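## Task

Take the cap off the marker whose cap is orange. The second marker's cap has to stay fully seated. Every marker and cap has to finish resting on the desk. Afterwards, release everything and move the hands away. The robot must not tip over or be left leaning, or the task fails. Anything that stays in place only because the robot is holding it does not count.

## Robot and tools

Robot: a two-wheeled cart that drives only forward/back and turns in place (no sideways motion). It carries a pan/tilt head camera and two five-joint arms (left_arm, right_arm), each with a gripper made of one fixed jaw and one swinging jaw. Cameras: head_camera, left_wrist_camera, right_wrist_camera.

Frames: the base frame sits on the floor midway between the drive wheels, x forward, y left, z up, in metres. The cart spans x = -0.35 to 0.07 and is 0.53 wide. Arm pan axes are at x = -0.060, y = +0.155 (left) and -0.155 (right); shoulders are 0.89 m up. Reported left_hand and right_hand are base-frame positions of each fixed jaw's tip; a held object sits beside that tip toward the swinging jaw. The hand frame has z along the fingers and y pointing from the swinging jaw to the fixed jaw. Fixed-jaw tips reach about 0.44 m from the pan axis at most and no lower than 0.55 m above the floor. base_odometry is measured from where the base stood when the scene began, by wheel rotation only (slip is counted as motion); heading is in radians, left positive, -3.142 to 3.142.

execute_actions: argument "actions" is a list holding one action or none (empty = just report). One action can contain "base", "joints", or both; their motions start together. "base" holds exactly one command, a relative offset from the base's last reported position: {"translate_m": d}, metres, forward positive, -1.4 to 1.4; or {"rotate_rad": d}, radians, counter-clockwise from above positive, -3.2 to 3.2. "joints" is one dictionary covering both arms and the head, keyed by joint name, each value an absolute target in radians. Ranges: head_pan_rad -3.2 to 3.2 (0 forward, positive left); head_tilt_rad -0.76 to 1.45 (0 level, positive down); per arm shoulder_pan -1.919 to 1.919, shoulder_lift -1.745 to 1.745, elbow_flex -1.69 to 1.58, wrist_flex -1.658 to 1.658, wrist_roll -2.743 to 2.841, gripper 0 to 1.919. Omitted joints may keep pushing toward older targets. Unknown keys or out-of-range values reject the whole call with no motion. Optional "cameras" picks which images come back (null or ["all"] for all, [] for none); the "pictures" line lists image order.

Joint conventions: shoulder_pan 0 aims left_arm to the left and right_arm to the right; positive pan is clockwise from above; straight forward is +1.571 (left) and -1.571 (right). With lift, elbow and wrist_flex all 0, the upper arm points nearly up (0.24 rad outward) and forearm and fingers are horizontal; positive bends downward, and the three values summed give how far the fingers tilt below horizontal (1.571 = pointing down, needing the forearm no more than 0.08 rad above horizontal). wrist_roll -1.522: jaws close across the arm's plane, fixed jaw on the left looking outward; 1.619: fixed jaw on the right; 0.049: jaws close within the plane, fixed jaw below (level fingers) or toward the pan axis (fingers down). Gripper opening (tip gap, m) vs angle: 0 gives 0.003, 0.3 gives 0.026, 0.6 gives 0.049, 1 gives 0.076, 1.919 gives 0.106. Over furniture with level fingers keep the fixed jaw on the left, since the hand body then rises about 0.08 m above the fingers instead of hanging below. Commanding a gripper angle below contact squeezes; up to 0.2 rad below is firmest, further gains nothing and may trip the motor.

Stowed arms: pan -1.75 (left) / 1.75 (right), lift 0.05, elbow 1.35, wrist_flex -1.55, roll -1.52. To stow away from loose items, send wrist_flex and wrist_roll first, then the other three; stowing in one step can snag a hand on the cart. Leaving stow, avoid moving the wrist first. Stowed, a spot turn needs 0.44 m clear radius; near a desk, turning or reversing can hook the cart's back and topple the robot.

Result lines: base_status and joint_status describe how the last accepted action ended. "done" = reached (for the base, wheels turned the commanded amount). "off_target" = resting away from target, still pushing, due to load, obstruction or a tripped motor; a holding jaw shows this. "time_out" = target dropped, holding position. "joint command not followed" (with a "cause:" line) / "not_followed" = a self- or arm-to-arm clearance check blocked that arm's targets; they may be retried on later actions until valid. on_its_own reports motion you didn't command. A reported stop cancels your remaining calls in that reply. "limit_stop_at_motor_heat" and an OVER-TEMPERATURE FAULT line mean a heat stop; resend targets afterwards. MOTOR HOT warns from 55 °C.

Cautions: loaded or extended joints sag toward gravity; offset next targets by the observed sag. Hand readings can be off by a few cm. A joint stuck over ~0.30 rad from target for ~2 s trips (torque drops to 20 %); your thinking time counts, and it is not reported. To reset, once the reading settles, command 0.2 rad from it on the side away from the tripping target (or 0.04 past the range end; for a jaw, the end). To stop a blocked joint pushing, command its current reading. Payload ~0.4 kg per hand at full reach, ~0.7 kg within 0.28 m. Never let the arms collide or press together. Pushing or pulling, especially pulling something in front, can tip the robot. Avoid drops, slips and hard pushes.

wait: "seconds" 0 to 10, no new command, returns state and images. zoom_image: "camera" and "region" [x0, y0, x1, y1] pixels from the top-left of that camera's latest full image, at most 504 by 504. read_manual: "section" "licences" returns licence text. finished_scene: "scene" = the current scene number; irreversible; reports success and gives the next task.

Each tool is called after "Call:" as name([rows], argument=value, ...), one row to a line, values as JSON.

## Session

Call:
execute_actions([
  {"joints":{"head_tilt_rad":0.7}},
])

Scene clock: 1.23 s.
base_odometry: x=+0.000 y=+0.000 heading=+0.000 (m, m, rad; odometry frame)
base_status: not commanded
joint_positions: head_pan_rad=+0.034 head_tilt_rad=+0.694 left_arm_shoulder_pan_rad=-1.744 left_arm_shoulder_lift_rad=+0.067 left_arm_elbow_flex_rad=+1.395 left_arm_wrist_flex_rad=-1.504 left_arm_wrist_roll_rad=-1.501 left_arm_gripper_rad=+1.920 right_arm_shoulder_pan_rad=+1.759 right_arm_shoulder_lift_rad=+0.073 right_arm_elbow_flex_rad=+1.356 right_arm_wrist_flex_rad=-1.639 right_arm_wrist_roll_rad=-1.493 right_arm_gripper_rad=+1.920
joint_status: all done
left_hand: x=-0.3011 y=+0.1051 z=+0.8772 quat_wxyz=(-0.055, -0.689, -0.067, +0.720) (m; base frame)
right_hand: x=-0.3049 y=-0.1161 z=+0.9044 quat_wxyz=(-0.085, +0.627, -0.050, -0.773) (m; base frame)
pictures: head_camera, left_wrist_camera, right_wrist_camera
Images, in order (width x height): head_camera 644x476, left_wrist_camera 644x476, right_wrist_camera 644x476.

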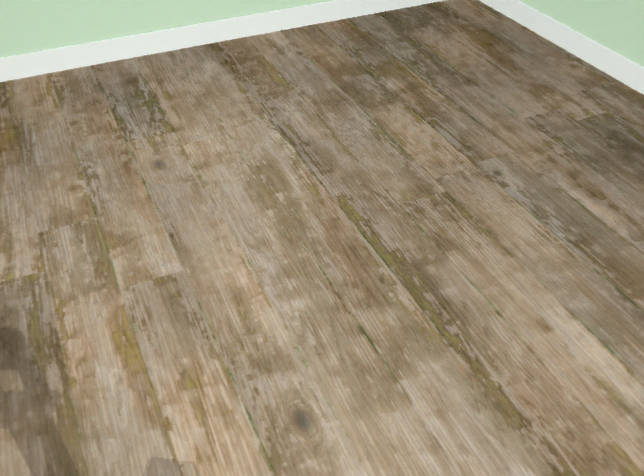

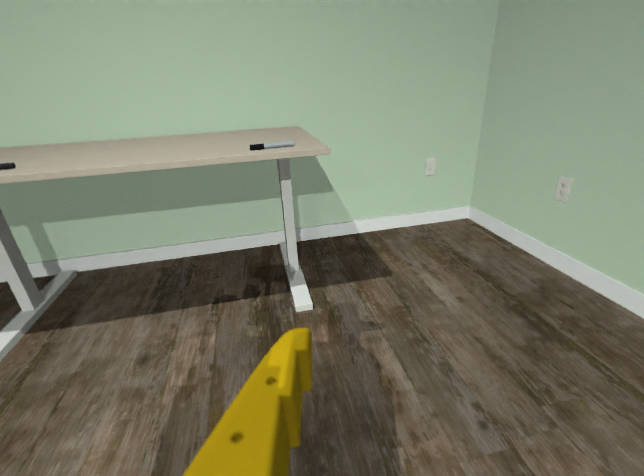

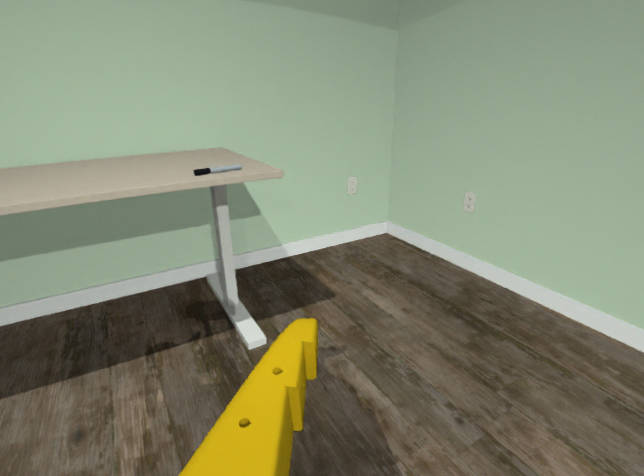

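Desk is behind.

Call:
execute_actions([
  {"joints":{"head_pan_rad":3.0,"head_tilt_rad":0.35}},
], cameras=["head_camera"])

Scene clock: 4.23 s.
base_odometry: x=+0.000 y=+0.000 heading=+0.000 (m, m, rad; odometry frame)
base_status: not commanded
joint_positions: head_pan_rad=+2.990 head_tilt_rad=+0.363 left_arm_shoulder_pan_rad=-1.744 left_arm_shoulder_lift_rad=+0.067 left_arm_elbow_flex_rad=+1.395 left_arm_wrist_flex_rad=-1.504 left_arm_wrist_roll_rad=-1.501 left_arm_gripper_rad=+1.920 right_arm_shoulder_pan_rad=+1.759 right_arm_shoulder_lift_rad=+0.073 right_arm_elbow_flex_rad=+1.356 right_arm_wrist_flex_rad=-1.639 right_arm_wrist_roll_rad=-1.493 right_arm_gripper_rad=+1.920
joint_status: all done
left_hand: x=-0.3011 y=+0.1051 z=+0.8772 quat_wxyz=(-0.055, -0.689, -0.067, +0.720) (m; base frame)
right_hand: x=-0.3049 y=-0.1161 z=+0.9044 quat_wxyz=(-0.085, +0.627, -0.050, -0.773) (m; base frame)
pictures: head_camera
Images, in order (width x height): head_camera 644x476.

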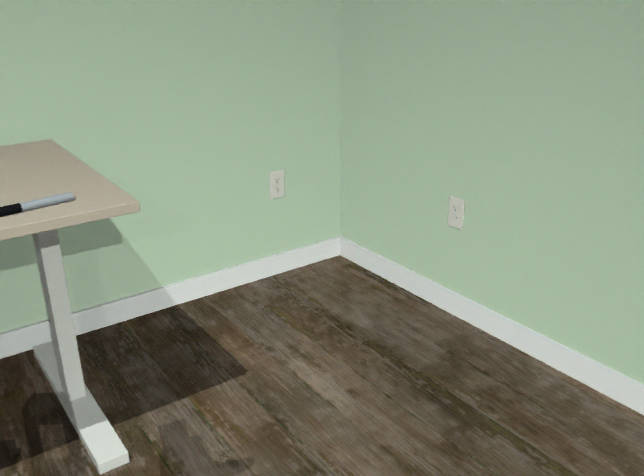

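Call:
execute_actions([
  {"joints":{"head_pan_rad":-2.75,"head_tilt_rad":0.35}},
], cameras=["head_camera"])

Scene clock: 9.07 s.
base_odometry: x=+0.000 y=+0.000 heading=+0.000 (m, m, rad; odometry frame)
base_status: not commanded
joint_positions: head_pan_rad=-2.740 head_tilt_rad=+0.363 left_arm_shoulder_pan_rad=-1.744 left_arm_shoulder_lift_rad=+0.067 left_arm_elbow_flex_rad=+1.395 left_arm_wrist_flex_rad=-1.504 left_arm_wrist_roll_rad=-1.501 left_arm_gripper_rad=+1.920 right_arm_shoulder_pan_rad=+1.759 right_arm_shoulder_lift_rad=+0.073 right_arm_elbow_flex_rad=+1.356 right_arm_wrist_flex_rad=-1.639 right_arm_wrist_roll_rad=-1.493 right_arm_gripper_rad=+1.920
joint_status: all done
left_hand: x=-0.3011 y=+0.1051 z=+0.8772 quat_wxyz=(-0.055, -0.689, -0.067, +0.720) (m; base frame)
right_hand: x=-0.3049 y=-0.1161 z=+0.9044 quat_wxyz=(-0.085, +0.627, -0.050, -0.773) (m; base frame)
pictures: head_camera
Images, in order (width x height): head_camera 644x476.

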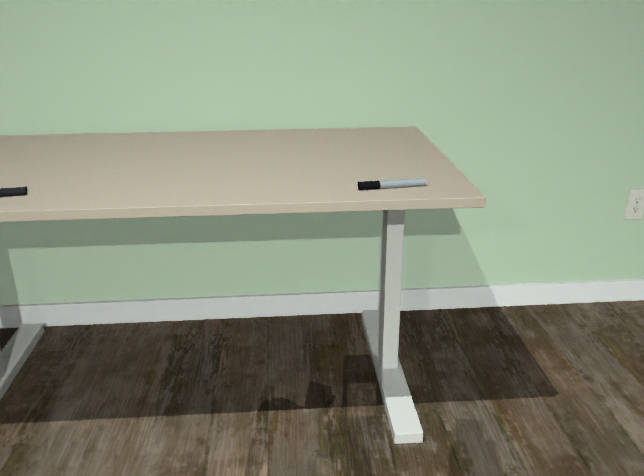

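Call:
execute_actions([
  {"joints":{"head_pan_rad":-2.2,"head_tilt_rad":0.3}},
], cameras=["head_camera"])

Scene clock: 10.53 s.
base_odometry: x=+0.000 y=+0.000 heading=+0.000 (m, m, rad; odometry frame)
base_status: not commanded
joint_positions: head_pan_rad=-2.210 head_tilt_rad=+0.313 left_arm_shoulder_pan_rad=-1.744 left_arm_shoulder_lift_rad=+0.067 left_arm_elbow_flex_rad=+1.395 left_arm_wrist_flex_rad=-1.504 left_arm_wrist_roll_rad=-1.501 left_arm_gripper_rad=+1.920 right_arm_shoulder_pan_rad=+1.759 right_arm_shoulder_lift_rad=+0.073 right_arm_elbow_flex_rad=+1.356 right_arm_wrist_flex_rad=-1.639 right_arm_wrist_roll_rad=-1.493 right_arm_gripper_rad=+1.920
joint_status: all done
left_hand: x=-0.3011 y=+0.1051 z=+0.8772 quat_wxyz=(-0.055, -0.689, -0.067, +0.720) (m; base frame)
right_hand: x=-0.3049 y=-0.1161 z=+0.9044 quat_wxyz=(-0.085, +0.627, -0.050, -0.773) (m; base frame)
pictures: head_camera
Images, in order (width x height): head_camera 644x476.

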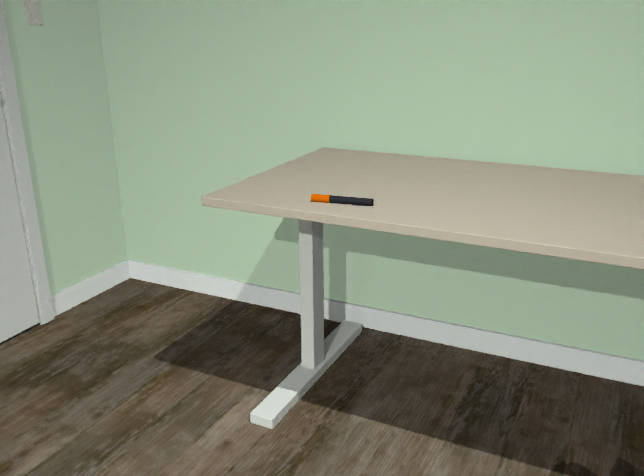

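Call:
execute_actions([
  {"base":{"rotate_rad":-1.15},"joints":{"head_pan_rad":-1.0}},
], cameras=[])

Call:
execute_actions([
  {"base":{"translate_m":0.95}},
], cameras=[])

Call:
execute_actions([
  {"base":{"rotate_rad":-1.57},"joints":{"head_pan_rad":0,"head_tilt_rad":0.4}},
], cameras=["head_camera"])

Scene clock: 13.33 s.
base_odometry: x=-0.001 y=+0.000 heading=-1.149 (m, m, rad; odometry frame)
base_status: done
joint_positions: head_pan_rad=-1.010 head_tilt_rad=+0.313 left_arm_shoulder_pan_rad=-1.744 left_arm_shoulder_lift_rad=+0.067 left_arm_elbow_flex_rad=+1.395 left_arm_wrist_flex_rad=-1.504 left_arm_wrist_roll_rad=-1.501 left_arm_gripper_rad=+1.920 right_arm_shoulder_pan_rad=+1.759 right_arm_shoulder_lift_rad=+0.073 right_arm_elbow_flex_rad=+1.356 right_arm_wrist_flex_rad=-1.639 right_arm_wrist_roll_rad=-1.493 right_arm_gripper_rad=+1.920
joint_status: all done
left_hand: x=-0.3011 y=+0.1051 z=+0.8772 quat_wxyz=(-0.055, -0.689, -0.067, +0.720) (m; base frame)
right_hand: x=-0.3049 y=-0.1161 z=+0.9044 quat_wxyz=(-0.085, +0.627, -0.050, -0.773) (m; base frame)
pictures: none
No camera images: the call's "cameras" was empty. Leave "cameras" out to get every camera's image.

Scene clock: 19.00 s.
base_odometry: x=+0.386 y=-0.868 heading=-1.150 (m, m, rad; odometry frame)
base_status: done
joint_positions: head_pan_rad=-1.010 head_tilt_rad=+0.313 left_arm_shoulder_pan_rad=-1.744 left_arm_shoulder_lift_rad=+0.067 left_arm_elbow_flex_rad=+1.395 left_arm_wrist_flex_rad=-1.504 left_arm_wrist_roll_rad=-1.501 left_arm_gripper_rad=+1.920 right_arm_shoulder_pan_rad=+1.759 right_arm_shoulder_lift_rad=+0.073 right_arm_elbow_flex_rad=+1.356 right_arm_wrist_flex_rad=-1.639 right_arm_wrist_roll_rad=-1.493 right_arm_gripper_rad=+1.920
joint_status: not commanded
left_hand: x=-0.3011 y=+0.1051 z=+0.8772 quat_wxyz=(-0.055, -0.689, -0.067, +0.720) (m; base frame)
right_hand: x=-0.3049 y=-0.1161 z=+0.9044 quat_wxyz=(-0.085, +0.627, -0.050, -0.773) (m; base frame)
pictures: none
No camera images: the call's "cameras" was empty. Leave "cameras" out to get every camera's image.

Scene clock: 21.67 s.
base_odometry: x=+0.386 y=-0.867 heading=-2.719 (m, m, rad; odometry frame)
base_status: done
joint_positions: head_pan_rad=-0.010 head_tilt_rad=+0.393 left_arm_shoulder_pan_rad=-1.744 left_arm_shoulder_lift_rad=+0.067 left_arm_elbow_flex_rad=+1.395 left_arm_wrist_flex_rad=-1.504 left_arm_wrist_roll_rad=-1.501 left_arm_gripper_rad=+1.920 right_arm_shoulder_pan_rad=+1.759 right_arm_shoulder_lift_rad=+0.073 right_arm_elbow_flex_rad=+1.356 right_arm_wrist_flex_rad=-1.639 right_arm_wrist_roll_rad=-1.493 right_arm_gripper_rad=+1.920
joint_status: all done
left_hand: x=-0.3011 y=+0.1051 z=+0.8772 quat_wxyz=(-0.055, -0.689, -0.067, +0.720) (m; base frame)
right_hand: x=-0.3049 y=-0.1161 z=+0.9044 quat_wxyz=(-0.085, +0.627, -0.050, -0.773) (m; base frame)
pictures: head_camera
Images, in order (width x height): head_camera 644x476.

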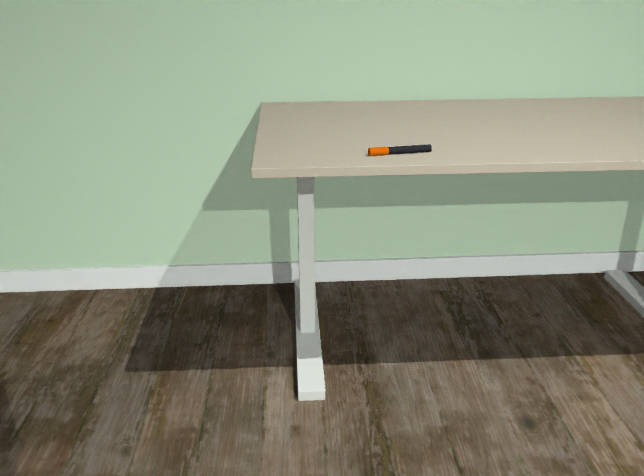

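Call:
execute_actions([
  {"base":{"rotate_rad":-0.22}},
], cameras=[])

Call:
execute_actions([
  {"base":{"translate_m":0.95}},
], cameras=[])

Call:
execute_actions([
  {"base":{"rotate_rad":0.24},"joints":{"head_pan_rad":0,"head_tilt_rad":0.75}},
], cameras=["head_camera"])

Scene clock: 23.83 s.
base_odometry: x=+0.387 y=-0.867 heading=-2.938 (m, m, rad; odometry frame)
base_status: done
joint_positions: head_pan_rad=-0.010 head_tilt_rad=+0.393 left_arm_shoulder_pan_rad=-1.744 left_arm_shoulder_lift_rad=+0.067 left_arm_elbow_flex_rad=+1.395 left_arm_wrist_flex_rad=-1.504 left_arm_wrist_roll_rad=-1.501 left_arm_gripper_rad=+1.920 right_arm_shoulder_pan_rad=+1.759 right_arm_shoulder_lift_rad=+0.073 right_arm_elbow_flex_rad=+1.356 right_arm_wrist_flex_rad=-1.639 right_arm_wrist_roll_rad=-1.493 right_arm_gripper_rad=+1.920
joint_status: not commanded
left_hand: x=-0.3011 y=+0.1051 z=+0.8772 quat_wxyz=(-0.055, -0.689, -0.067, +0.720) (m; base frame)
right_hand: x=-0.3049 y=-0.1161 z=+0.9044 quat_wxyz=(-0.085, +0.627, -0.050, -0.773) (m; base frame)
pictures: none
No camera images: the call's "cameras" was empty. Leave "cameras" out to get every camera's image.

Scene clock: 29.50 s.
base_odometry: x=-0.544 y=-1.057 heading=-2.938 (m, m, rad; odometry frame)
base_status: done
joint_positions: head_pan_rad=-0.010 head_tilt_rad=+0.393 left_arm_shoulder_pan_rad=-1.744 left_arm_shoulder_lift_rad=+0.067 left_arm_elbow_flex_rad=+1.395 left_arm_wrist_flex_rad=-1.504 left_arm_wrist_roll_rad=-1.501 left_arm_gripper_rad=+1.920 right_arm_shoulder_pan_rad=+1.759 right_arm_shoulder_lift_rad=+0.073 right_arm_elbow_flex_rad=+1.356 right_arm_wrist_flex_rad=-1.639 right_arm_wrist_roll_rad=-1.493 right_arm_gripper_rad=+1.920
joint_status: not commanded
left_hand: x=-0.3011 y=+0.1051 z=+0.8772 quat_wxyz=(-0.055, -0.689, -0.067, +0.720) (m; base frame)
right_hand: x=-0.3049 y=-0.1161 z=+0.9044 quat_wxyz=(-0.085, +0.627, -0.050, -0.773) (m; base frame)
pictures: none
No camera images: the call's "cameras" was empty. Leave "cameras" out to get every camera's image.

Scene clock: 30.50 s.
base_odometry: x=-0.544 y=-1.057 heading=-2.699 (m, m, rad; odometry frame)
base_status: done
joint_positions: head_pan_rad=-0.010 head_tilt_rad=+0.744 left_arm_shoulder_pan_rad=-1.744 left_arm_shoulder_lift_rad=+0.067 left_arm_elbow_flex_rad=+1.395 left_arm_wrist_flex_rad=-1.504 left_arm_wrist_roll_rad=-1.501 left_arm_gripper_rad=+1.920 right_arm_shoulder_pan_rad=+1.759 right_arm_shoulder_lift_rad=+0.073 right_arm_elbow_flex_rad=+1.356 right_arm_wrist_flex_rad=-1.639 right_arm_wrist_roll_rad=-1.493 right_arm_gripper_rad=+1.920
joint_status: all done
left_hand: x=-0.3011 y=+0.1051 z=+0.8772 quat_wxyz=(-0.055, -0.689, -0.067, +0.720) (m; base frame)
right_hand: x=-0.3049 y=-0.1161 z=+0.9044 quat_wxyz=(-0.085, +0.627, -0.050, -0.773) (m; base frame)
pictures: head_camera
Images, in order (width x height): head_camera 644x476.

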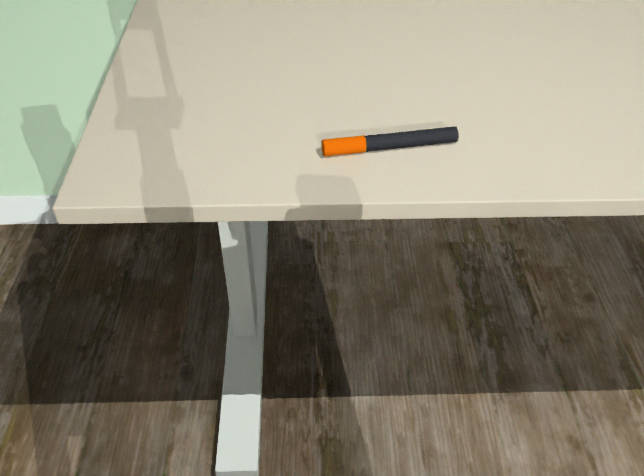

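Call:
execute_actions([
  {"base":{"rotate_rad":-0.3},"joints":{"left_arm_shoulder_pan_rad":1.0,"left_arm_shoulder_lift_rad":0.2,"left_arm_elbow_flex_rad":0.0,"right_arm_shoulder_pan_rad":-1.2,"right_arm_shoulder_lift_rad":0.2,"right_arm_elbow_flex_rad":0.0}},
], cameras=[])

Call:
execute_actions([
  {"base":{"translate_m":0.28},"joints":{"left_arm_wrist_flex_rad":0.9,"left_arm_wrist_roll_rad":0.05,"left_arm_gripper_rad":0.8,"right_arm_wrist_flex_rad":0.9,"right_arm_wrist_roll_rad":0.05,"right_arm_gripper_rad":0.8}},
], cameras=[])

Call:
execute_actions([
  {"base":{"rotate_rad":0.32},"joints":{"head_tilt_rad":1.0}},
])

Scene clock: 34.87 s.
base_odometry: x=-0.544 y=-1.057 heading=-2.997 (m, m, rad; odometry frame)
base_status: done
joint_positions: head_pan_rad=-0.010 head_tilt_rad=+0.744 left_arm_shoulder_pan_rad=+0.993 left_arm_shoulder_lift_rad=+0.208 left_arm_elbow_flex_rad=+0.030 left_arm_wrist_flex_rad=-1.504 left_arm_wrist_roll_rad=-1.501 left_arm_gripper_rad=+1.920 right_arm_shoulder_pan_rad=-1.189 right_arm_shoulder_lift_rad=+0.210 right_arm_elbow_flex_rad=+0.035 right_arm_wrist_flex_rad=-1.639 right_arm_wrist_roll_rad=-1.493 right_arm_gripper_rad=+1.920
joint_status: all done
left_hand: x=+0.1552 y=+0.3046 z=+1.1246 quat_wxyz=(+0.950, -0.045, +0.145, +0.272) (m; base frame)
right_hand: x=+0.1675 y=-0.2380 z=+1.1285 quat_wxyz=(+0.975, +0.015, +0.087, -0.203) (m; base frame)
pictures: none
No camera images: the call's "cameras" was empty. Leave "cameras" out to get every camera's image.

Scene clock: 37.30 s.
base_odometry: x=-0.822 y=-1.098 heading=-2.997 (m, m, rad; odometry frame)
base_status: done
joint_positions: head_pan_rad=-0.010 head_tilt_rad=+0.745 left_arm_shoulder_pan_rad=+0.994 left_arm_shoulder_lift_rad=+0.213 left_arm_elbow_flex_rad=+0.030 left_arm_wrist_flex_rad=+0.897 left_arm_wrist_roll_rad=+0.042 left_arm_gripper_rad=+0.810 right_arm_shoulder_pan_rad=-1.190 right_arm_shoulder_lift_rad=+0.214 right_arm_elbow_flex_rad=+0.035 right_arm_wrist_flex_rad=+0.896 right_arm_wrist_roll_rad=+0.040 right_arm_gripper_rad=+0.809
joint_status: all done
left_hand: x=+0.1696 y=+0.3038 z=+0.8216 quat_wxyz=(+0.188, -0.857, +0.469, -0.101) (m; base frame)
right_hand: x=+0.1930 y=-0.2565 z=+0.8202 quat_wxyz=(+0.119, -0.544, +0.812, -0.174) (m; base frame)
pictures: none
No camera images: the call's "cameras" was empty. Leave "cameras" out to get every camera's image.

Scene clock: 38.40 s.
base_odometry: x=-0.821 y=-1.097 heading=-2.678 (m, m, rad; odometry frame)
base_status: done
joint_positions: head_pan_rad=-0.010 head_tilt_rad=+0.995 left_arm_shoulder_pan_rad=+0.996 left_arm_shoulder_lift_rad=+0.213 left_arm_elbow_flex_rad=+0.030 left_arm_wrist_flex_rad=+0.897 left_arm_wrist_roll_rad=+0.042 left_arm_gripper_rad=+0.810 right_arm_shoulder_pan_rad=-1.190 right_arm_shoulder_lift_rad=+0.214 right_arm_elbow_flex_rad=+0.035 right_arm_wrist_flex_rad=+0.896 right_arm_wrist_roll_rad=+0.040 right_arm_gripper_rad=+0.809
joint_status: all done
left_hand: x=+0.1699 y=+0.3035 z=+0.8216 quat_wxyz=(+0.188, -0.857, +0.469, -0.102) (m; base frame)
right_hand: x=+0.1930 y=-0.2565 z=+0.8202 quat_wxyz=(+0.119, -0.544, +0.812, -0.174) (m; base frame)
pictures: head_camera, left_wrist_camera, right_wrist_camera
Images, in order (width x height): head_camera 644x476, left_wrist_camera 644x476, right_wrist_camera 644x476.

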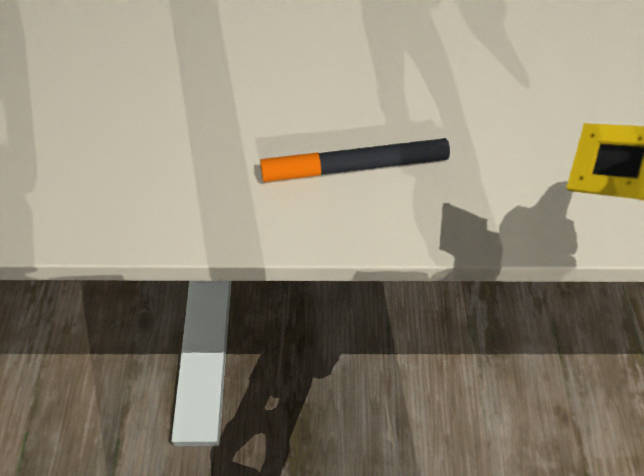

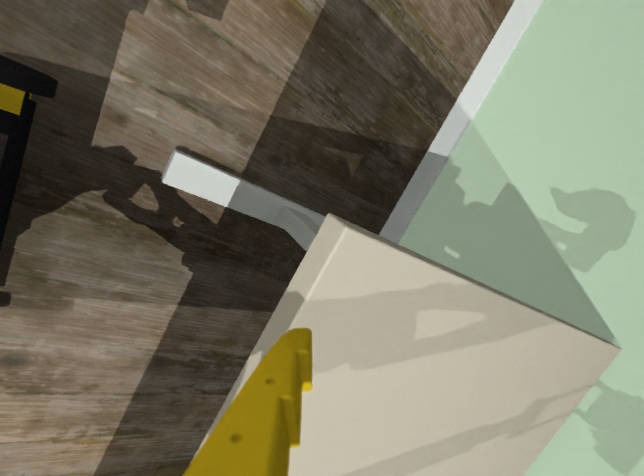

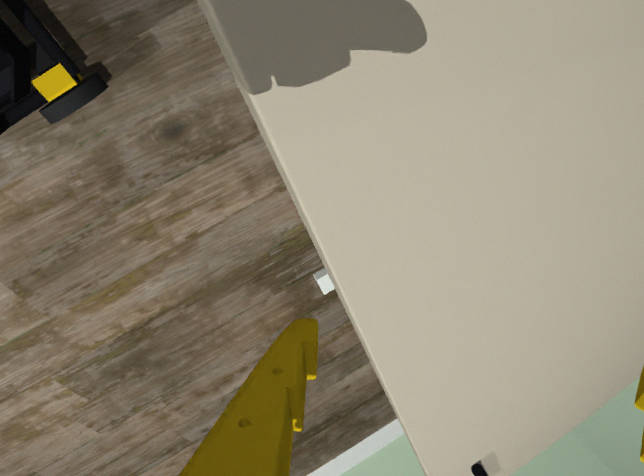

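Call:
execute_actions([
  {"base":{"translate_m":0.10},"joints":{"right_arm_shoulder_pan_rad":-1.77,"right_arm_shoulder_lift_rad":0.5,"right_arm_elbow_flex_rad":-0.3,"right_arm_wrist_flex_rad":0.8,"left_arm_shoulder_pan_rad":1.5,"head_tilt_rad":1.1}},
])

Scene clock: 41.40 s.
base_odometry: x=-0.911 y=-1.142 heading=-2.676 (m, m, rad; odometry frame)
base_status: done
joint_positions: head_pan_rad=-0.010 head_tilt_rad=+1.095 left_arm_shoulder_pan_rad=+1.491 left_arm_shoulder_lift_rad=+0.213 left_arm_elbow_flex_rad=+0.030 left_arm_wrist_flex_rad=+0.897 left_arm_wrist_roll_rad=+0.042 left_arm_gripper_rad=+0.810 right_arm_shoulder_pan_rad=-1.760 right_arm_shoulder_lift_rad=+0.518 right_arm_elbow_flex_rad=-0.261 right_arm_wrist_flex_rad=+0.810 right_arm_wrist_roll_rad=+0.040 right_arm_gripper_rad=+0.809
joint_status: all done
left_hand: x=+0.2128 y=+0.1763 z=+0.8216 quat_wxyz=(+0.158, -0.715, +0.665, -0.145) (m; base frame)
right_hand: x=+0.2472 y=-0.0967 z=+0.8041 quat_wxyz=(+0.192, -0.744, +0.621, -0.158) (m; base frame)
pictures: head_camera, left_wrist_camera, right_wrist_camera
Images, in order (width x height): head_camera 644x476, left_wrist_camera 644x476, right_wrist_camera 644x476.

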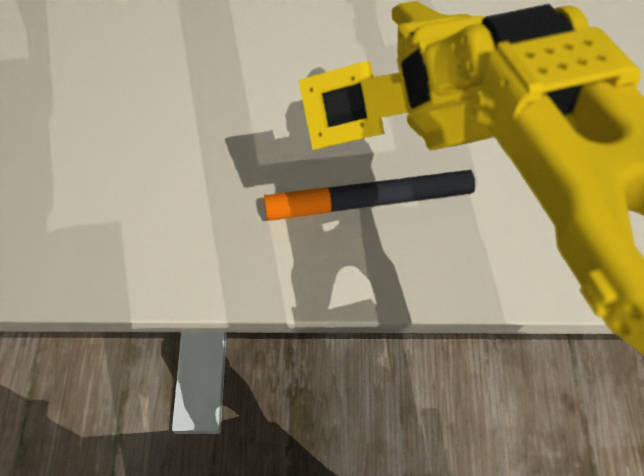

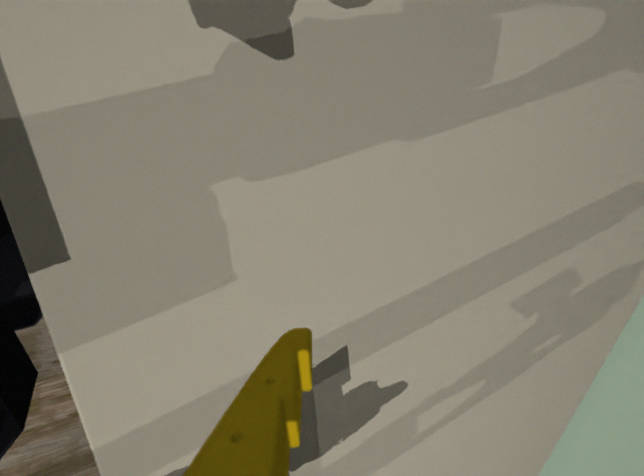

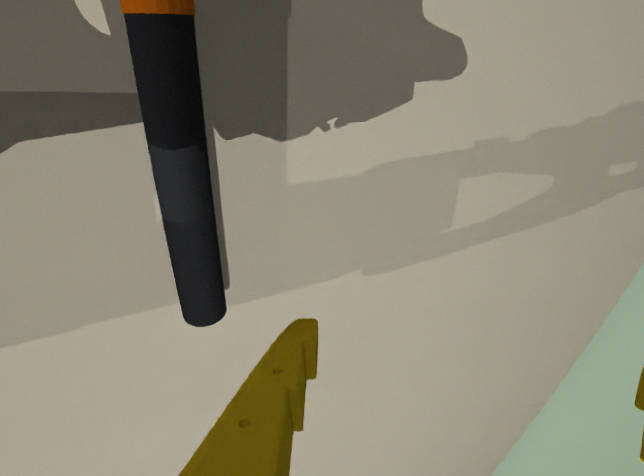

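Call:
execute_actions([
  {"base":{"translate_m":-0.05},"joints":{"right_arm_shoulder_pan_rad":-1.89,"right_arm_shoulder_lift_rad":0.58}},
], cameras=["head_camera","right_wrist_camera"])

Scene clock: 42.93 s.
base_odometry: x=-0.866 y=-1.120 heading=-2.676 (m, m, rad; odometry frame)
base_status: done
joint_positions: head_pan_rad=-0.010 head_tilt_rad=+1.095 left_arm_shoulder_pan_rad=+1.493 left_arm_shoulder_lift_rad=+0.213 left_arm_elbow_flex_rad=+0.030 left_arm_wrist_flex_rad=+0.897 left_arm_wrist_roll_rad=+0.042 left_arm_gripper_rad=+0.810 right_arm_shoulder_pan_rad=-1.881 right_arm_shoulder_lift_rad=+0.598 right_arm_elbow_flex_rad=-0.264 right_arm_wrist_flex_rad=+0.810 right_arm_wrist_roll_rad=+0.040 right_arm_gripper_rad=+0.809
joint_status: all done
left_hand: x=+0.2129 y=+0.1759 z=+0.8216 quat_wxyz=(+0.158, -0.715, +0.666, -0.145) (m; base frame)
right_hand: x=+0.2308 y=-0.0622 z=+0.7825 quat_wxyz=(+0.171, -0.787, +0.580, -0.124) (m; base frame)
pictures: head_camera, right_wrist_camera
Images, in order (width x height): head_camera 644x476, right_wrist_camera 644x476.

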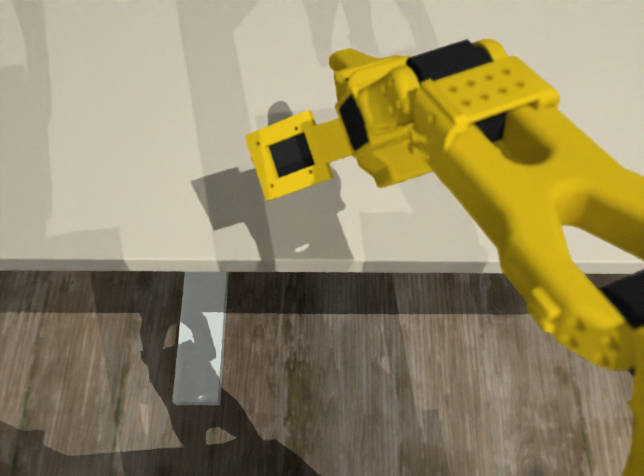

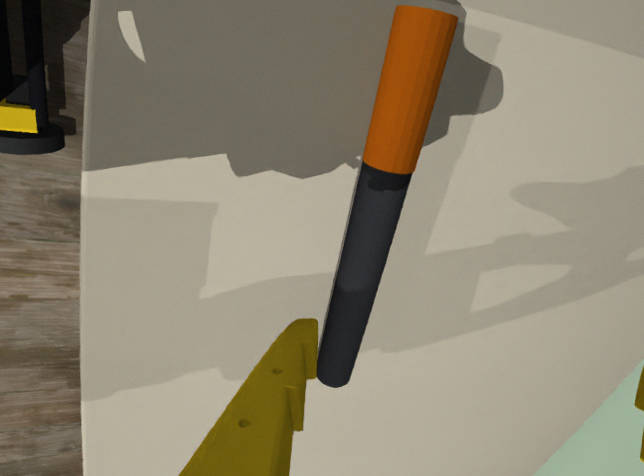

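Call:
execute_actions([
  {"joints":{"right_arm_shoulder_lift_rad":0.3,"right_arm_shoulder_pan_rad":-1.5}},
], cameras=["head_camera","right_wrist_camera"])

Scene clock: 44.33 s.
base_odometry: x=-0.866 y=-1.120 heading=-2.676 (m, m, rad; odometry frame)
base_status: not commanded
joint_positions: head_pan_rad=-0.010 head_tilt_rad=+1.095 left_arm_shoulder_pan_rad=+1.493 left_arm_shoulder_lift_rad=+0.213 left_arm_elbow_flex_rad=+0.030 left_arm_wrist_flex_rad=+0.897 left_arm_wrist_roll_rad=+0.042 left_arm_gripper_rad=+0.810 right_arm_shoulder_pan_rad=-1.511 right_arm_shoulder_lift_rad=+0.354 right_arm_elbow_flex_rad=-0.264 right_arm_wrist_flex_rad=+0.810 right_arm_wrist_roll_rad=+0.040 right_arm_gripper_rad=+0.809
joint_status: all done
left_hand: x=+0.2129 y=+0.1759 z=+0.8216 quat_wxyz=(+0.158, -0.715, +0.666, -0.145) (m; base frame)
right_hand: x=+0.2634 y=-0.1747 z=+0.8522 quat_wxyz=(+0.227, -0.644, +0.690, -0.238) (m; base frame)
pictures: head_camera, right_wrist_camera
Images, in order (width x height): head_camera 644x476, right_wrist_camera 644x476.

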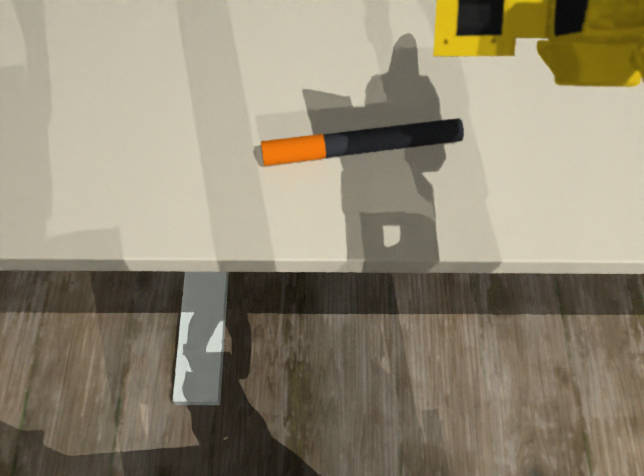

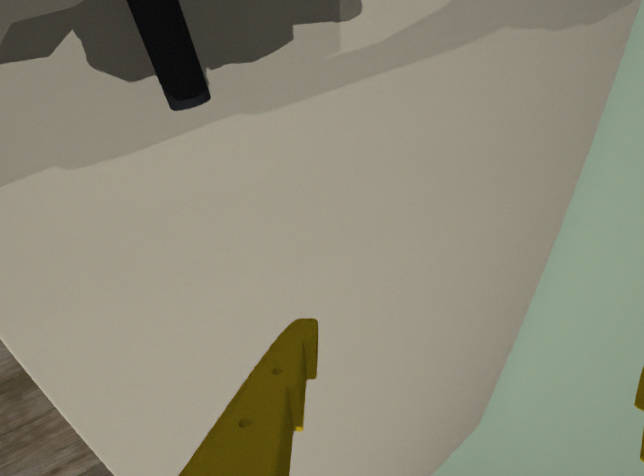

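Call:
execute_actions([
  {"joints":{"right_arm_shoulder_lift_rad":0.58,"right_arm_shoulder_pan_rad":-1.87}},
], cameras=[])

Call:
execute_actions([
  {"joints":{"right_arm_shoulder_lift_rad":0.72,"right_arm_elbow_flex_rad":-0.36}},
], cameras=["head_camera","right_wrist_camera"])

Scene clock: 45.87 s.
base_odometry: x=-0.866 y=-1.120 heading=-2.676 (m, m, rad; odometry frame)
base_status: not commanded
joint_positions: head_pan_rad=-0.010 head_tilt_rad=+1.095 left_arm_shoulder_pan_rad=+1.493 left_arm_shoulder_lift_rad=+0.213 left_arm_elbow_flex_rad=+0.030 left_arm_wrist_flex_rad=+0.897 left_arm_wrist_roll_rad=+0.042 left_arm_gripper_rad=+0.810 right_arm_shoulder_pan_rad=-1.859 right_arm_shoulder_lift_rad=+0.598 right_arm_elbow_flex_rad=-0.264 right_arm_wrist_flex_rad=+0.810 right_arm_wrist_roll_rad=+0.040 right_arm_gripper_rad=+0.809
joint_status: all done
left_hand: x=+0.2129 y=+0.1759 z=+0.8216 quat_wxyz=(+0.158, -0.715, +0.666, -0.145) (m; base frame)
right_hand: x=+0.2327 y=-0.0685 z=+0.7825 quat_wxyz=(+0.170, -0.781, +0.588, -0.126) (m; base frame)
pictures: none
No camera images: the call's "cameras" was empty. Leave "cameras" out to get every camera's image.

Scene clock: 46.60 s.
base_odometry: x=-0.866 y=-1.120 heading=-2.676 (m, m, rad; odometry frame)
base_status: not commanded
joint_positions: head_pan_rad=-0.010 head_tilt_rad=+1.095 left_arm_shoulder_pan_rad=+1.493 left_arm_shoulder_lift_rad=+0.213 left_arm_elbow_flex_rad=+0.030 left_arm_wrist_flex_rad=+0.897 left_arm_wrist_roll_rad=+0.042 left_arm_gripper_rad=+0.810 right_arm_shoulder_pan_rad=-1.859 right_arm_shoulder_lift_rad=+0.739 right_arm_elbow_flex_rad=-0.324 right_arm_wrist_flex_rad=+0.810 right_arm_wrist_roll_rad=+0.040 right_arm_gripper_rad=+0.809
joint_status: all done
left_hand: x=+0.2129 y=+0.1759 z=+0.8216 quat_wxyz=(+0.158, -0.715, +0.666, -0.145) (m; base frame)
right_hand: x=+0.2270 y=-0.0702 z=+0.7549 quat_wxyz=(+0.138, -0.787, +0.593, -0.102) (m; base frame)
pictures: head_camera, right_wrist_camera
Images, in order (width x height): head_camera 644x476, right_wrist_camera 644x476.

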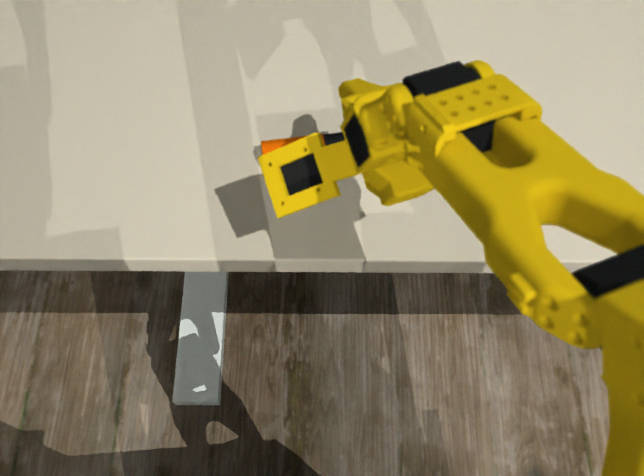

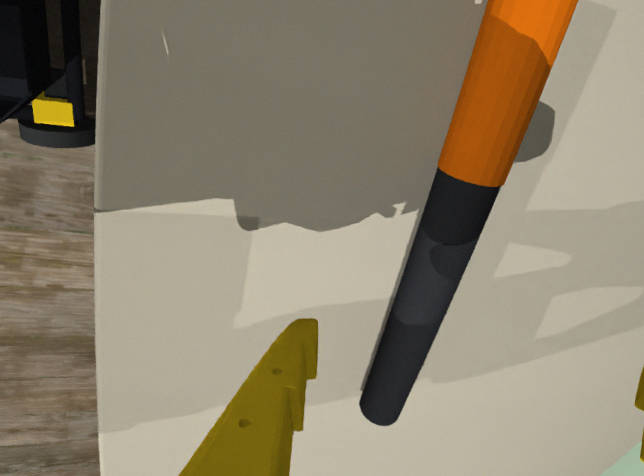

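Call:
execute_actions([
  {"joints":{"right_arm_shoulder_lift_rad":0.5,"right_arm_wrist_roll_rad":2.83,"right_arm_gripper_rad":0.9,"right_arm_shoulder_pan_rad":-1.84}},
], cameras=[])

Call:
execute_actions([
  {"base":{"translate_m":0.03},"joints":{"right_arm_shoulder_lift_rad":0.68,"right_arm_elbow_flex_rad":-0.36,"right_arm_wrist_flex_rad":0.85}},
], cameras=["head_camera","right_wrist_camera"])

Scene clock: 50.47 s.
base_odometry: x=-0.866 y=-1.120 heading=-2.676 (m, m, rad; odometry frame)
base_status: not commanded
joint_positions: head_pan_rad=-0.010 head_tilt_rad=+1.095 left_arm_shoulder_pan_rad=+1.493 left_arm_shoulder_lift_rad=+0.213 left_arm_elbow_flex_rad=+0.030 left_arm_wrist_flex_rad=+0.897 left_arm_wrist_roll_rad=+0.042 left_arm_gripper_rad=+0.810 right_arm_shoulder_pan_rad=-1.850 right_arm_shoulder_lift_rad=+0.557 right_arm_elbow_flex_rad=-0.324 right_arm_wrist_flex_rad=+0.810 right_arm_wrist_roll_rad=+2.821 right_arm_gripper_rad=+0.891
joint_status: all done
left_hand: x=+0.2129 y=+0.1759 z=+0.8216 quat_wxyz=(+0.158, -0.715, +0.666, -0.145) (m; base frame)
right_hand: x=+0.2612 y=-0.0658 z=+0.8137 quat_wxyz=(-0.116, -0.713, -0.651, -0.233) (m; base frame)
pictures: none
No camera images: the call's "cameras" was empty. Leave "cameras" out to get every camera's image.

Scene clock: 51.37 s.
base_odometry: x=-0.893 y=-1.134 heading=-2.676 (m, m, rad; odometry frame)
base_status: done
joint_positions: head_pan_rad=-0.010 head_tilt_rad=+1.095 left_arm_shoulder_pan_rad=+1.493 left_arm_shoulder_lift_rad=+0.213 left_arm_elbow_flex_rad=+0.030 left_arm_wrist_flex_rad=+0.897 left_arm_wrist_roll_rad=+0.042 left_arm_gripper_rad=+0.810 right_arm_shoulder_pan_rad=-1.850 right_arm_shoulder_lift_rad=+0.699 right_arm_elbow_flex_rad=-0.325 right_arm_wrist_flex_rad=+0.844 right_arm_wrist_roll_rad=+2.821 right_arm_gripper_rad=+0.891
joint_status: all done
left_hand: x=+0.2129 y=+0.1759 z=+0.8216 quat_wxyz=(+0.158, -0.715, +0.666, -0.145) (m; base frame)
right_hand: x=+0.2428 y=-0.0711 z=+0.7696 quat_wxyz=(-0.078, -0.727, -0.664, -0.157) (m; base frame)
pictures: head_camera, right_wrist_camera
Images, in order (width x height): head_camera 644x476, right_wrist_camera 644x476.

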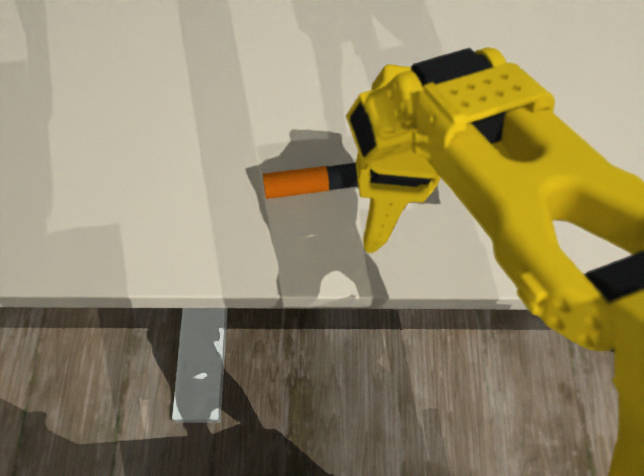

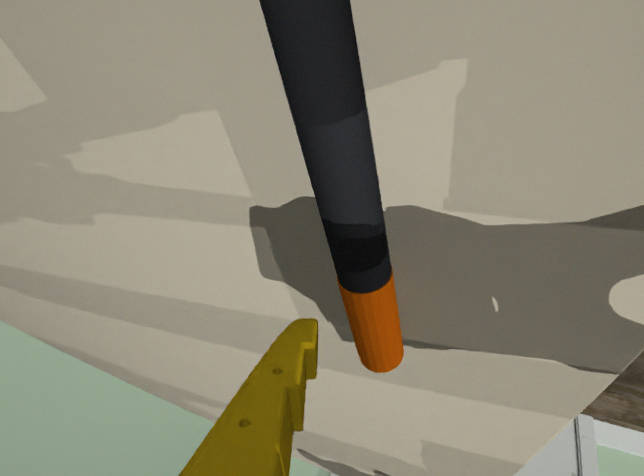

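Call:
execute_actions([
  {"joints":{"right_arm_shoulder_pan_rad":-1.70}},
], cameras=[])

Call:
execute_actions([
  {"joints":{"right_arm_shoulder_lift_rad":0.78,"right_arm_elbow_flex_rad":-0.40}},
], cameras=["head_camera","right_wrist_camera"])

Scene clock: 52.73 s.
base_odometry: x=-0.893 y=-1.134 heading=-2.676 (m, m, rad; odometry frame)
base_status: not commanded
joint_positions: head_pan_rad=-0.010 head_tilt_rad=+1.095 left_arm_shoulder_pan_rad=+1.493 left_arm_shoulder_lift_rad=+0.213 left_arm_elbow_flex_rad=+0.030 left_arm_wrist_flex_rad=+0.897 left_arm_wrist_roll_rad=+0.042 left_arm_gripper_rad=+0.810 right_arm_shoulder_pan_rad=-1.710 right_arm_shoulder_lift_rad=+0.699 right_arm_elbow_flex_rad=-0.325 right_arm_wrist_flex_rad=+0.844 right_arm_wrist_roll_rad=+2.821 right_arm_gripper_rad=+0.891
joint_status: all done
left_hand: x=+0.2129 y=+0.1759 z=+0.8216 quat_wxyz=(+0.158, -0.715, +0.666, -0.145) (m; base frame)
right_hand: x=+0.2515 y=-0.1140 z=+0.7696 quat_wxyz=(-0.089, -0.771, -0.612, -0.151) (m; base frame)
pictures: none
No camera images: the call's "cameras" was empty. Leave "cameras" out to get every camera's image.

Scene clock: 53.43 s.
base_odometry: x=-0.893 y=-1.134 heading=-2.676 (m, m, rad; odometry frame)
base_status: not commanded
joint_positions: head_pan_rad=-0.010 head_tilt_rad=+1.095 left_arm_shoulder_pan_rad=+1.493 left_arm_shoulder_lift_rad=+0.213 left_arm_elbow_flex_rad=+0.030 left_arm_wrist_flex_rad=+0.897 left_arm_wrist_roll_rad=+0.042 left_arm_gripper_rad=+0.810 right_arm_shoulder_pan_rad=-1.710 right_arm_shoulder_lift_rad=+0.799 right_arm_elbow_flex_rad=-0.365 right_arm_wrist_flex_rad=+0.844 right_arm_wrist_roll_rad=+2.821 right_arm_gripper_rad=+0.891
joint_status: all done
left_hand: x=+0.2129 y=+0.1759 z=+0.8216 quat_wxyz=(+0.158, -0.715, +0.666, -0.145) (m; base frame)
right_hand: x=+0.2460 y=-0.1148 z=+0.7489 quat_wxyz=(-0.074, -0.775, -0.615, -0.126) (m; base frame)
pictures: head_camera, right_wrist_camera
Images, in order (width x height): head_camera 644x476, right_wrist_camera 644x476.

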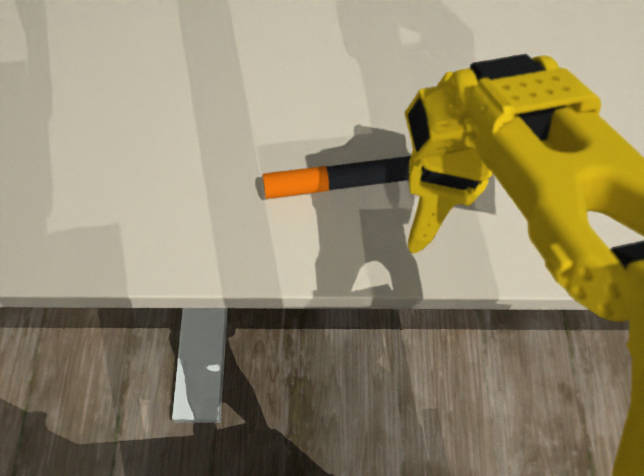

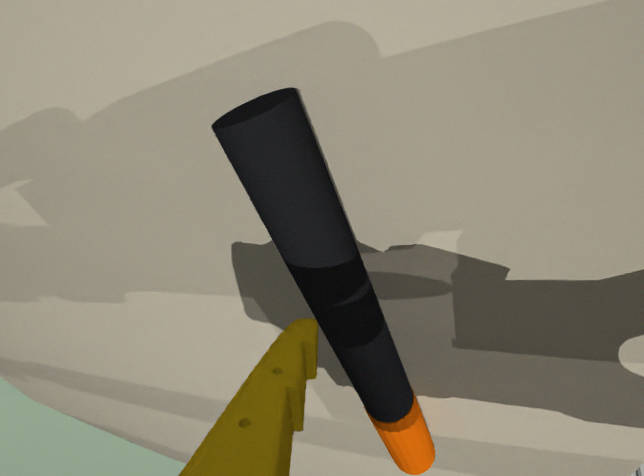

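Call:
execute_actions([
  {"joints":{"right_arm_shoulder_lift_rad":0.82}},
], cameras=[])

Call:
execute_actions([
  {"joints":{"right_arm_gripper_rad":0.05,"left_arm_shoulder_pan_rad":1.75,"left_arm_shoulder_lift_rad":0.45,"left_arm_elbow_flex_rad":-0.3,"left_arm_wrist_flex_rad":0.95}},
])

Scene clock: 54.50 s.
base_odometry: x=-0.893 y=-1.134 heading=-2.676 (m, m, rad; odometry frame)
base_status: not commanded
joint_positions: head_pan_rad=-0.010 head_tilt_rad=+1.095 left_arm_shoulder_pan_rad=+1.493 left_arm_shoulder_lift_rad=+0.213 left_arm_elbow_flex_rad=+0.030 left_arm_wrist_flex_rad=+0.897 left_arm_wrist_roll_rad=+0.042 left_arm_gripper_rad=+0.810 right_arm_shoulder_pan_rad=-1.710 right_arm_shoulder_lift_rad=+0.839 right_arm_elbow_flex_rad=-0.367 right_arm_wrist_flex_rad=+0.844 right_arm_wrist_roll_rad=+2.821 right_arm_gripper_rad=+0.891
joint_status: all done
left_hand: x=+0.2129 y=+0.1759 z=+0.8216 quat_wxyz=(+0.158, -0.715, +0.666, -0.145) (m; base frame)
right_hand: x=+0.2404 y=-0.1156 z=+0.7382 quat_wxyz=(-0.064, -0.777, -0.616, -0.109) (m; base frame)
pictures: none
No camera images: the call's "cameras" was empty. Leave "cameras" out to get every camera's image.

Scene clock: 55.47 s.
base_odometry: x=-0.893 y=-1.134 heading=-2.676 (m, m, rad; odometry frame)
base_status: not commanded
joint_positions: head_pan_rad=-0.010 head_tilt_rad=+1.095 left_arm_shoulder_pan_rad=+1.741 left_arm_shoulder_lift_rad=+0.463 left_arm_elbow_flex_rad=-0.268 left_arm_wrist_flex_rad=+0.946 left_arm_wrist_roll_rad=+0.042 left_arm_gripper_rad=+0.810 right_arm_shoulder_pan_rad=-1.710 right_arm_shoulder_lift_rad=+0.839 right_arm_elbow_flex_rad=-0.367 right_arm_wrist_flex_rad=+0.844 right_arm_wrist_roll_rad=+2.821 right_arm_gripper_rad=+0.060
joint_status: all done
left_hand: x=+0.2343 y=+0.1039 z=+0.8119 quat_wxyz=(+0.138, -0.627, +0.749, -0.163) (m; base frame)
right_hand: x=+0.2404 y=-0.1156 z=+0.7382 quat_wxyz=(-0.064, -0.777, -0.616, -0.109) (m; base frame)
pictures: head_camera, left_wrist_camera, right_wrist_camera
Images, in order (width x height): head_camera 644x476, left_wrist_camera 644x476, right_wrist_camera 644x476.

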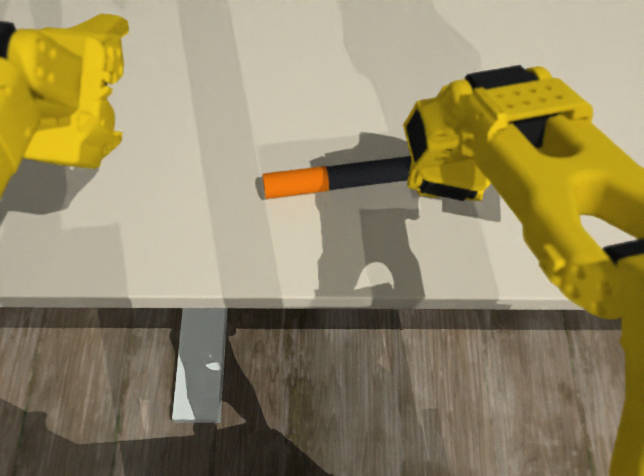

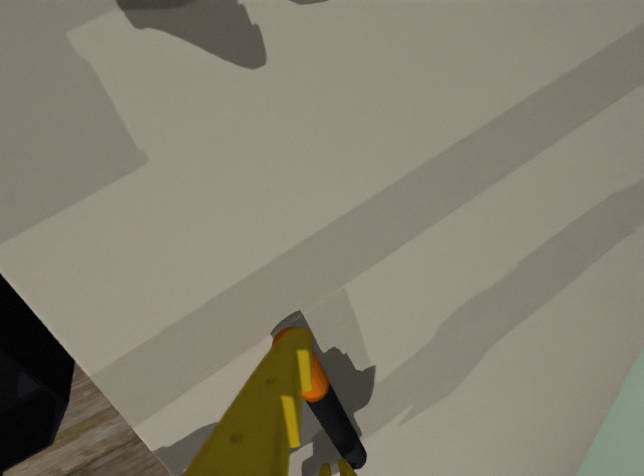

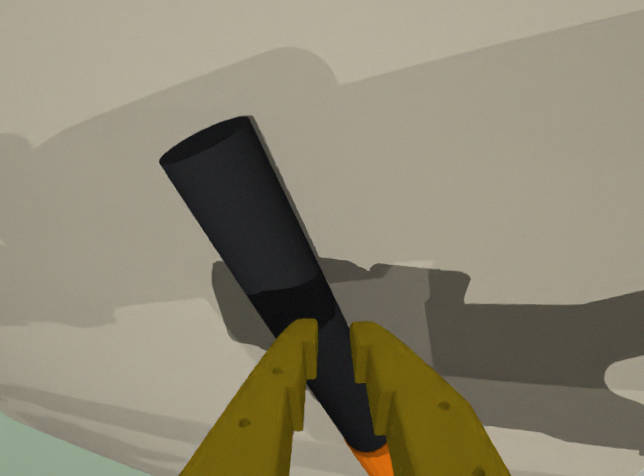

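Call:
execute_actions([
  {"joints":{"right_arm_gripper_rad":0.8}},
], cameras=[])

Call:
execute_actions([
  {"joints":{"right_arm_shoulder_lift_rad":0.9,"right_arm_elbow_flex_rad":-0.36,"right_arm_wrist_flex_rad":0.78}},
], cameras=["head_camera","right_wrist_camera"])

Scene clock: 56.63 s.
base_odometry: x=-0.893 y=-1.134 heading=-2.676 (m, m, rad; odometry frame)
base_status: not commanded
joint_positions: head_pan_rad=-0.010 head_tilt_rad=+1.095 left_arm_shoulder_pan_rad=+1.741 left_arm_shoulder_lift_rad=+0.463 left_arm_elbow_flex_rad=-0.268 left_arm_wrist_flex_rad=+0.946 left_arm_wrist_roll_rad=+0.042 left_arm_gripper_rad=+0.810 right_arm_shoulder_pan_rad=-1.710 right_arm_shoulder_lift_rad=+0.839 right_arm_elbow_flex_rad=-0.367 right_arm_wrist_flex_rad=+0.844 right_arm_wrist_roll_rad=+2.821 right_arm_gripper_rad=+0.790
joint_status: all done
left_hand: x=+0.2343 y=+0.1039 z=+0.8119 quat_wxyz=(+0.138, -0.627, +0.749, -0.163) (m; base frame)
right_hand: x=+0.2404 y=-0.1156 z=+0.7382 quat_wxyz=(-0.064, -0.777, -0.616, -0.109) (m; base frame)
pictures: none
No camera images: the call's "cameras" was empty. Leave "cameras" out to get every camera's image.

Scene clock: 57.27 s.
base_odometry: x=-0.893 y=-1.134 heading=-2.676 (m, m, rad; odometry frame)
base_status: not commanded
joint_positions: head_pan_rad=-0.010 head_tilt_rad=+1.095 left_arm_shoulder_pan_rad=+1.741 left_arm_shoulder_lift_rad=+0.463 left_arm_elbow_flex_rad=-0.268 left_arm_wrist_flex_rad=+0.946 left_arm_wrist_roll_rad=+0.042 left_arm_gripper_rad=+0.810 right_arm_shoulder_pan_rad=-1.709 right_arm_shoulder_lift_rad=+0.894 right_arm_elbow_flex_rad=-0.357 right_arm_wrist_flex_rad=+0.798 right_arm_wrist_roll_rad=+2.821 right_arm_gripper_rad=+0.798
joint_status: all done
left_hand: x=+0.2343 y=+0.1039 z=+0.8119 quat_wxyz=(+0.138, -0.627, +0.749, -0.163) (m; base frame)
right_hand: x=+0.2366 y=-0.1166 z=+0.7238 quat_wxyz=(-0.060, -0.779, -0.616, -0.101) (m; base frame)
pictures: head_camera, right_wrist_camera
Images, in order (width x height): head_camera 644x476, right_wrist_camera 644x476.

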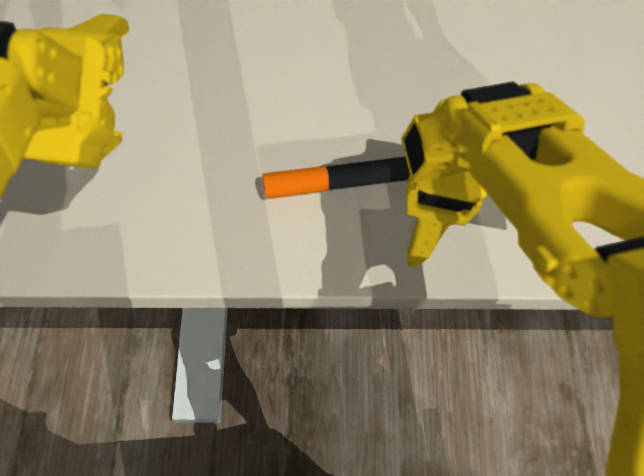

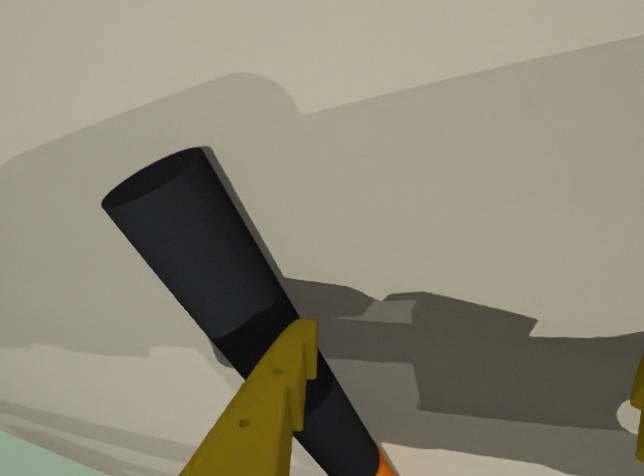

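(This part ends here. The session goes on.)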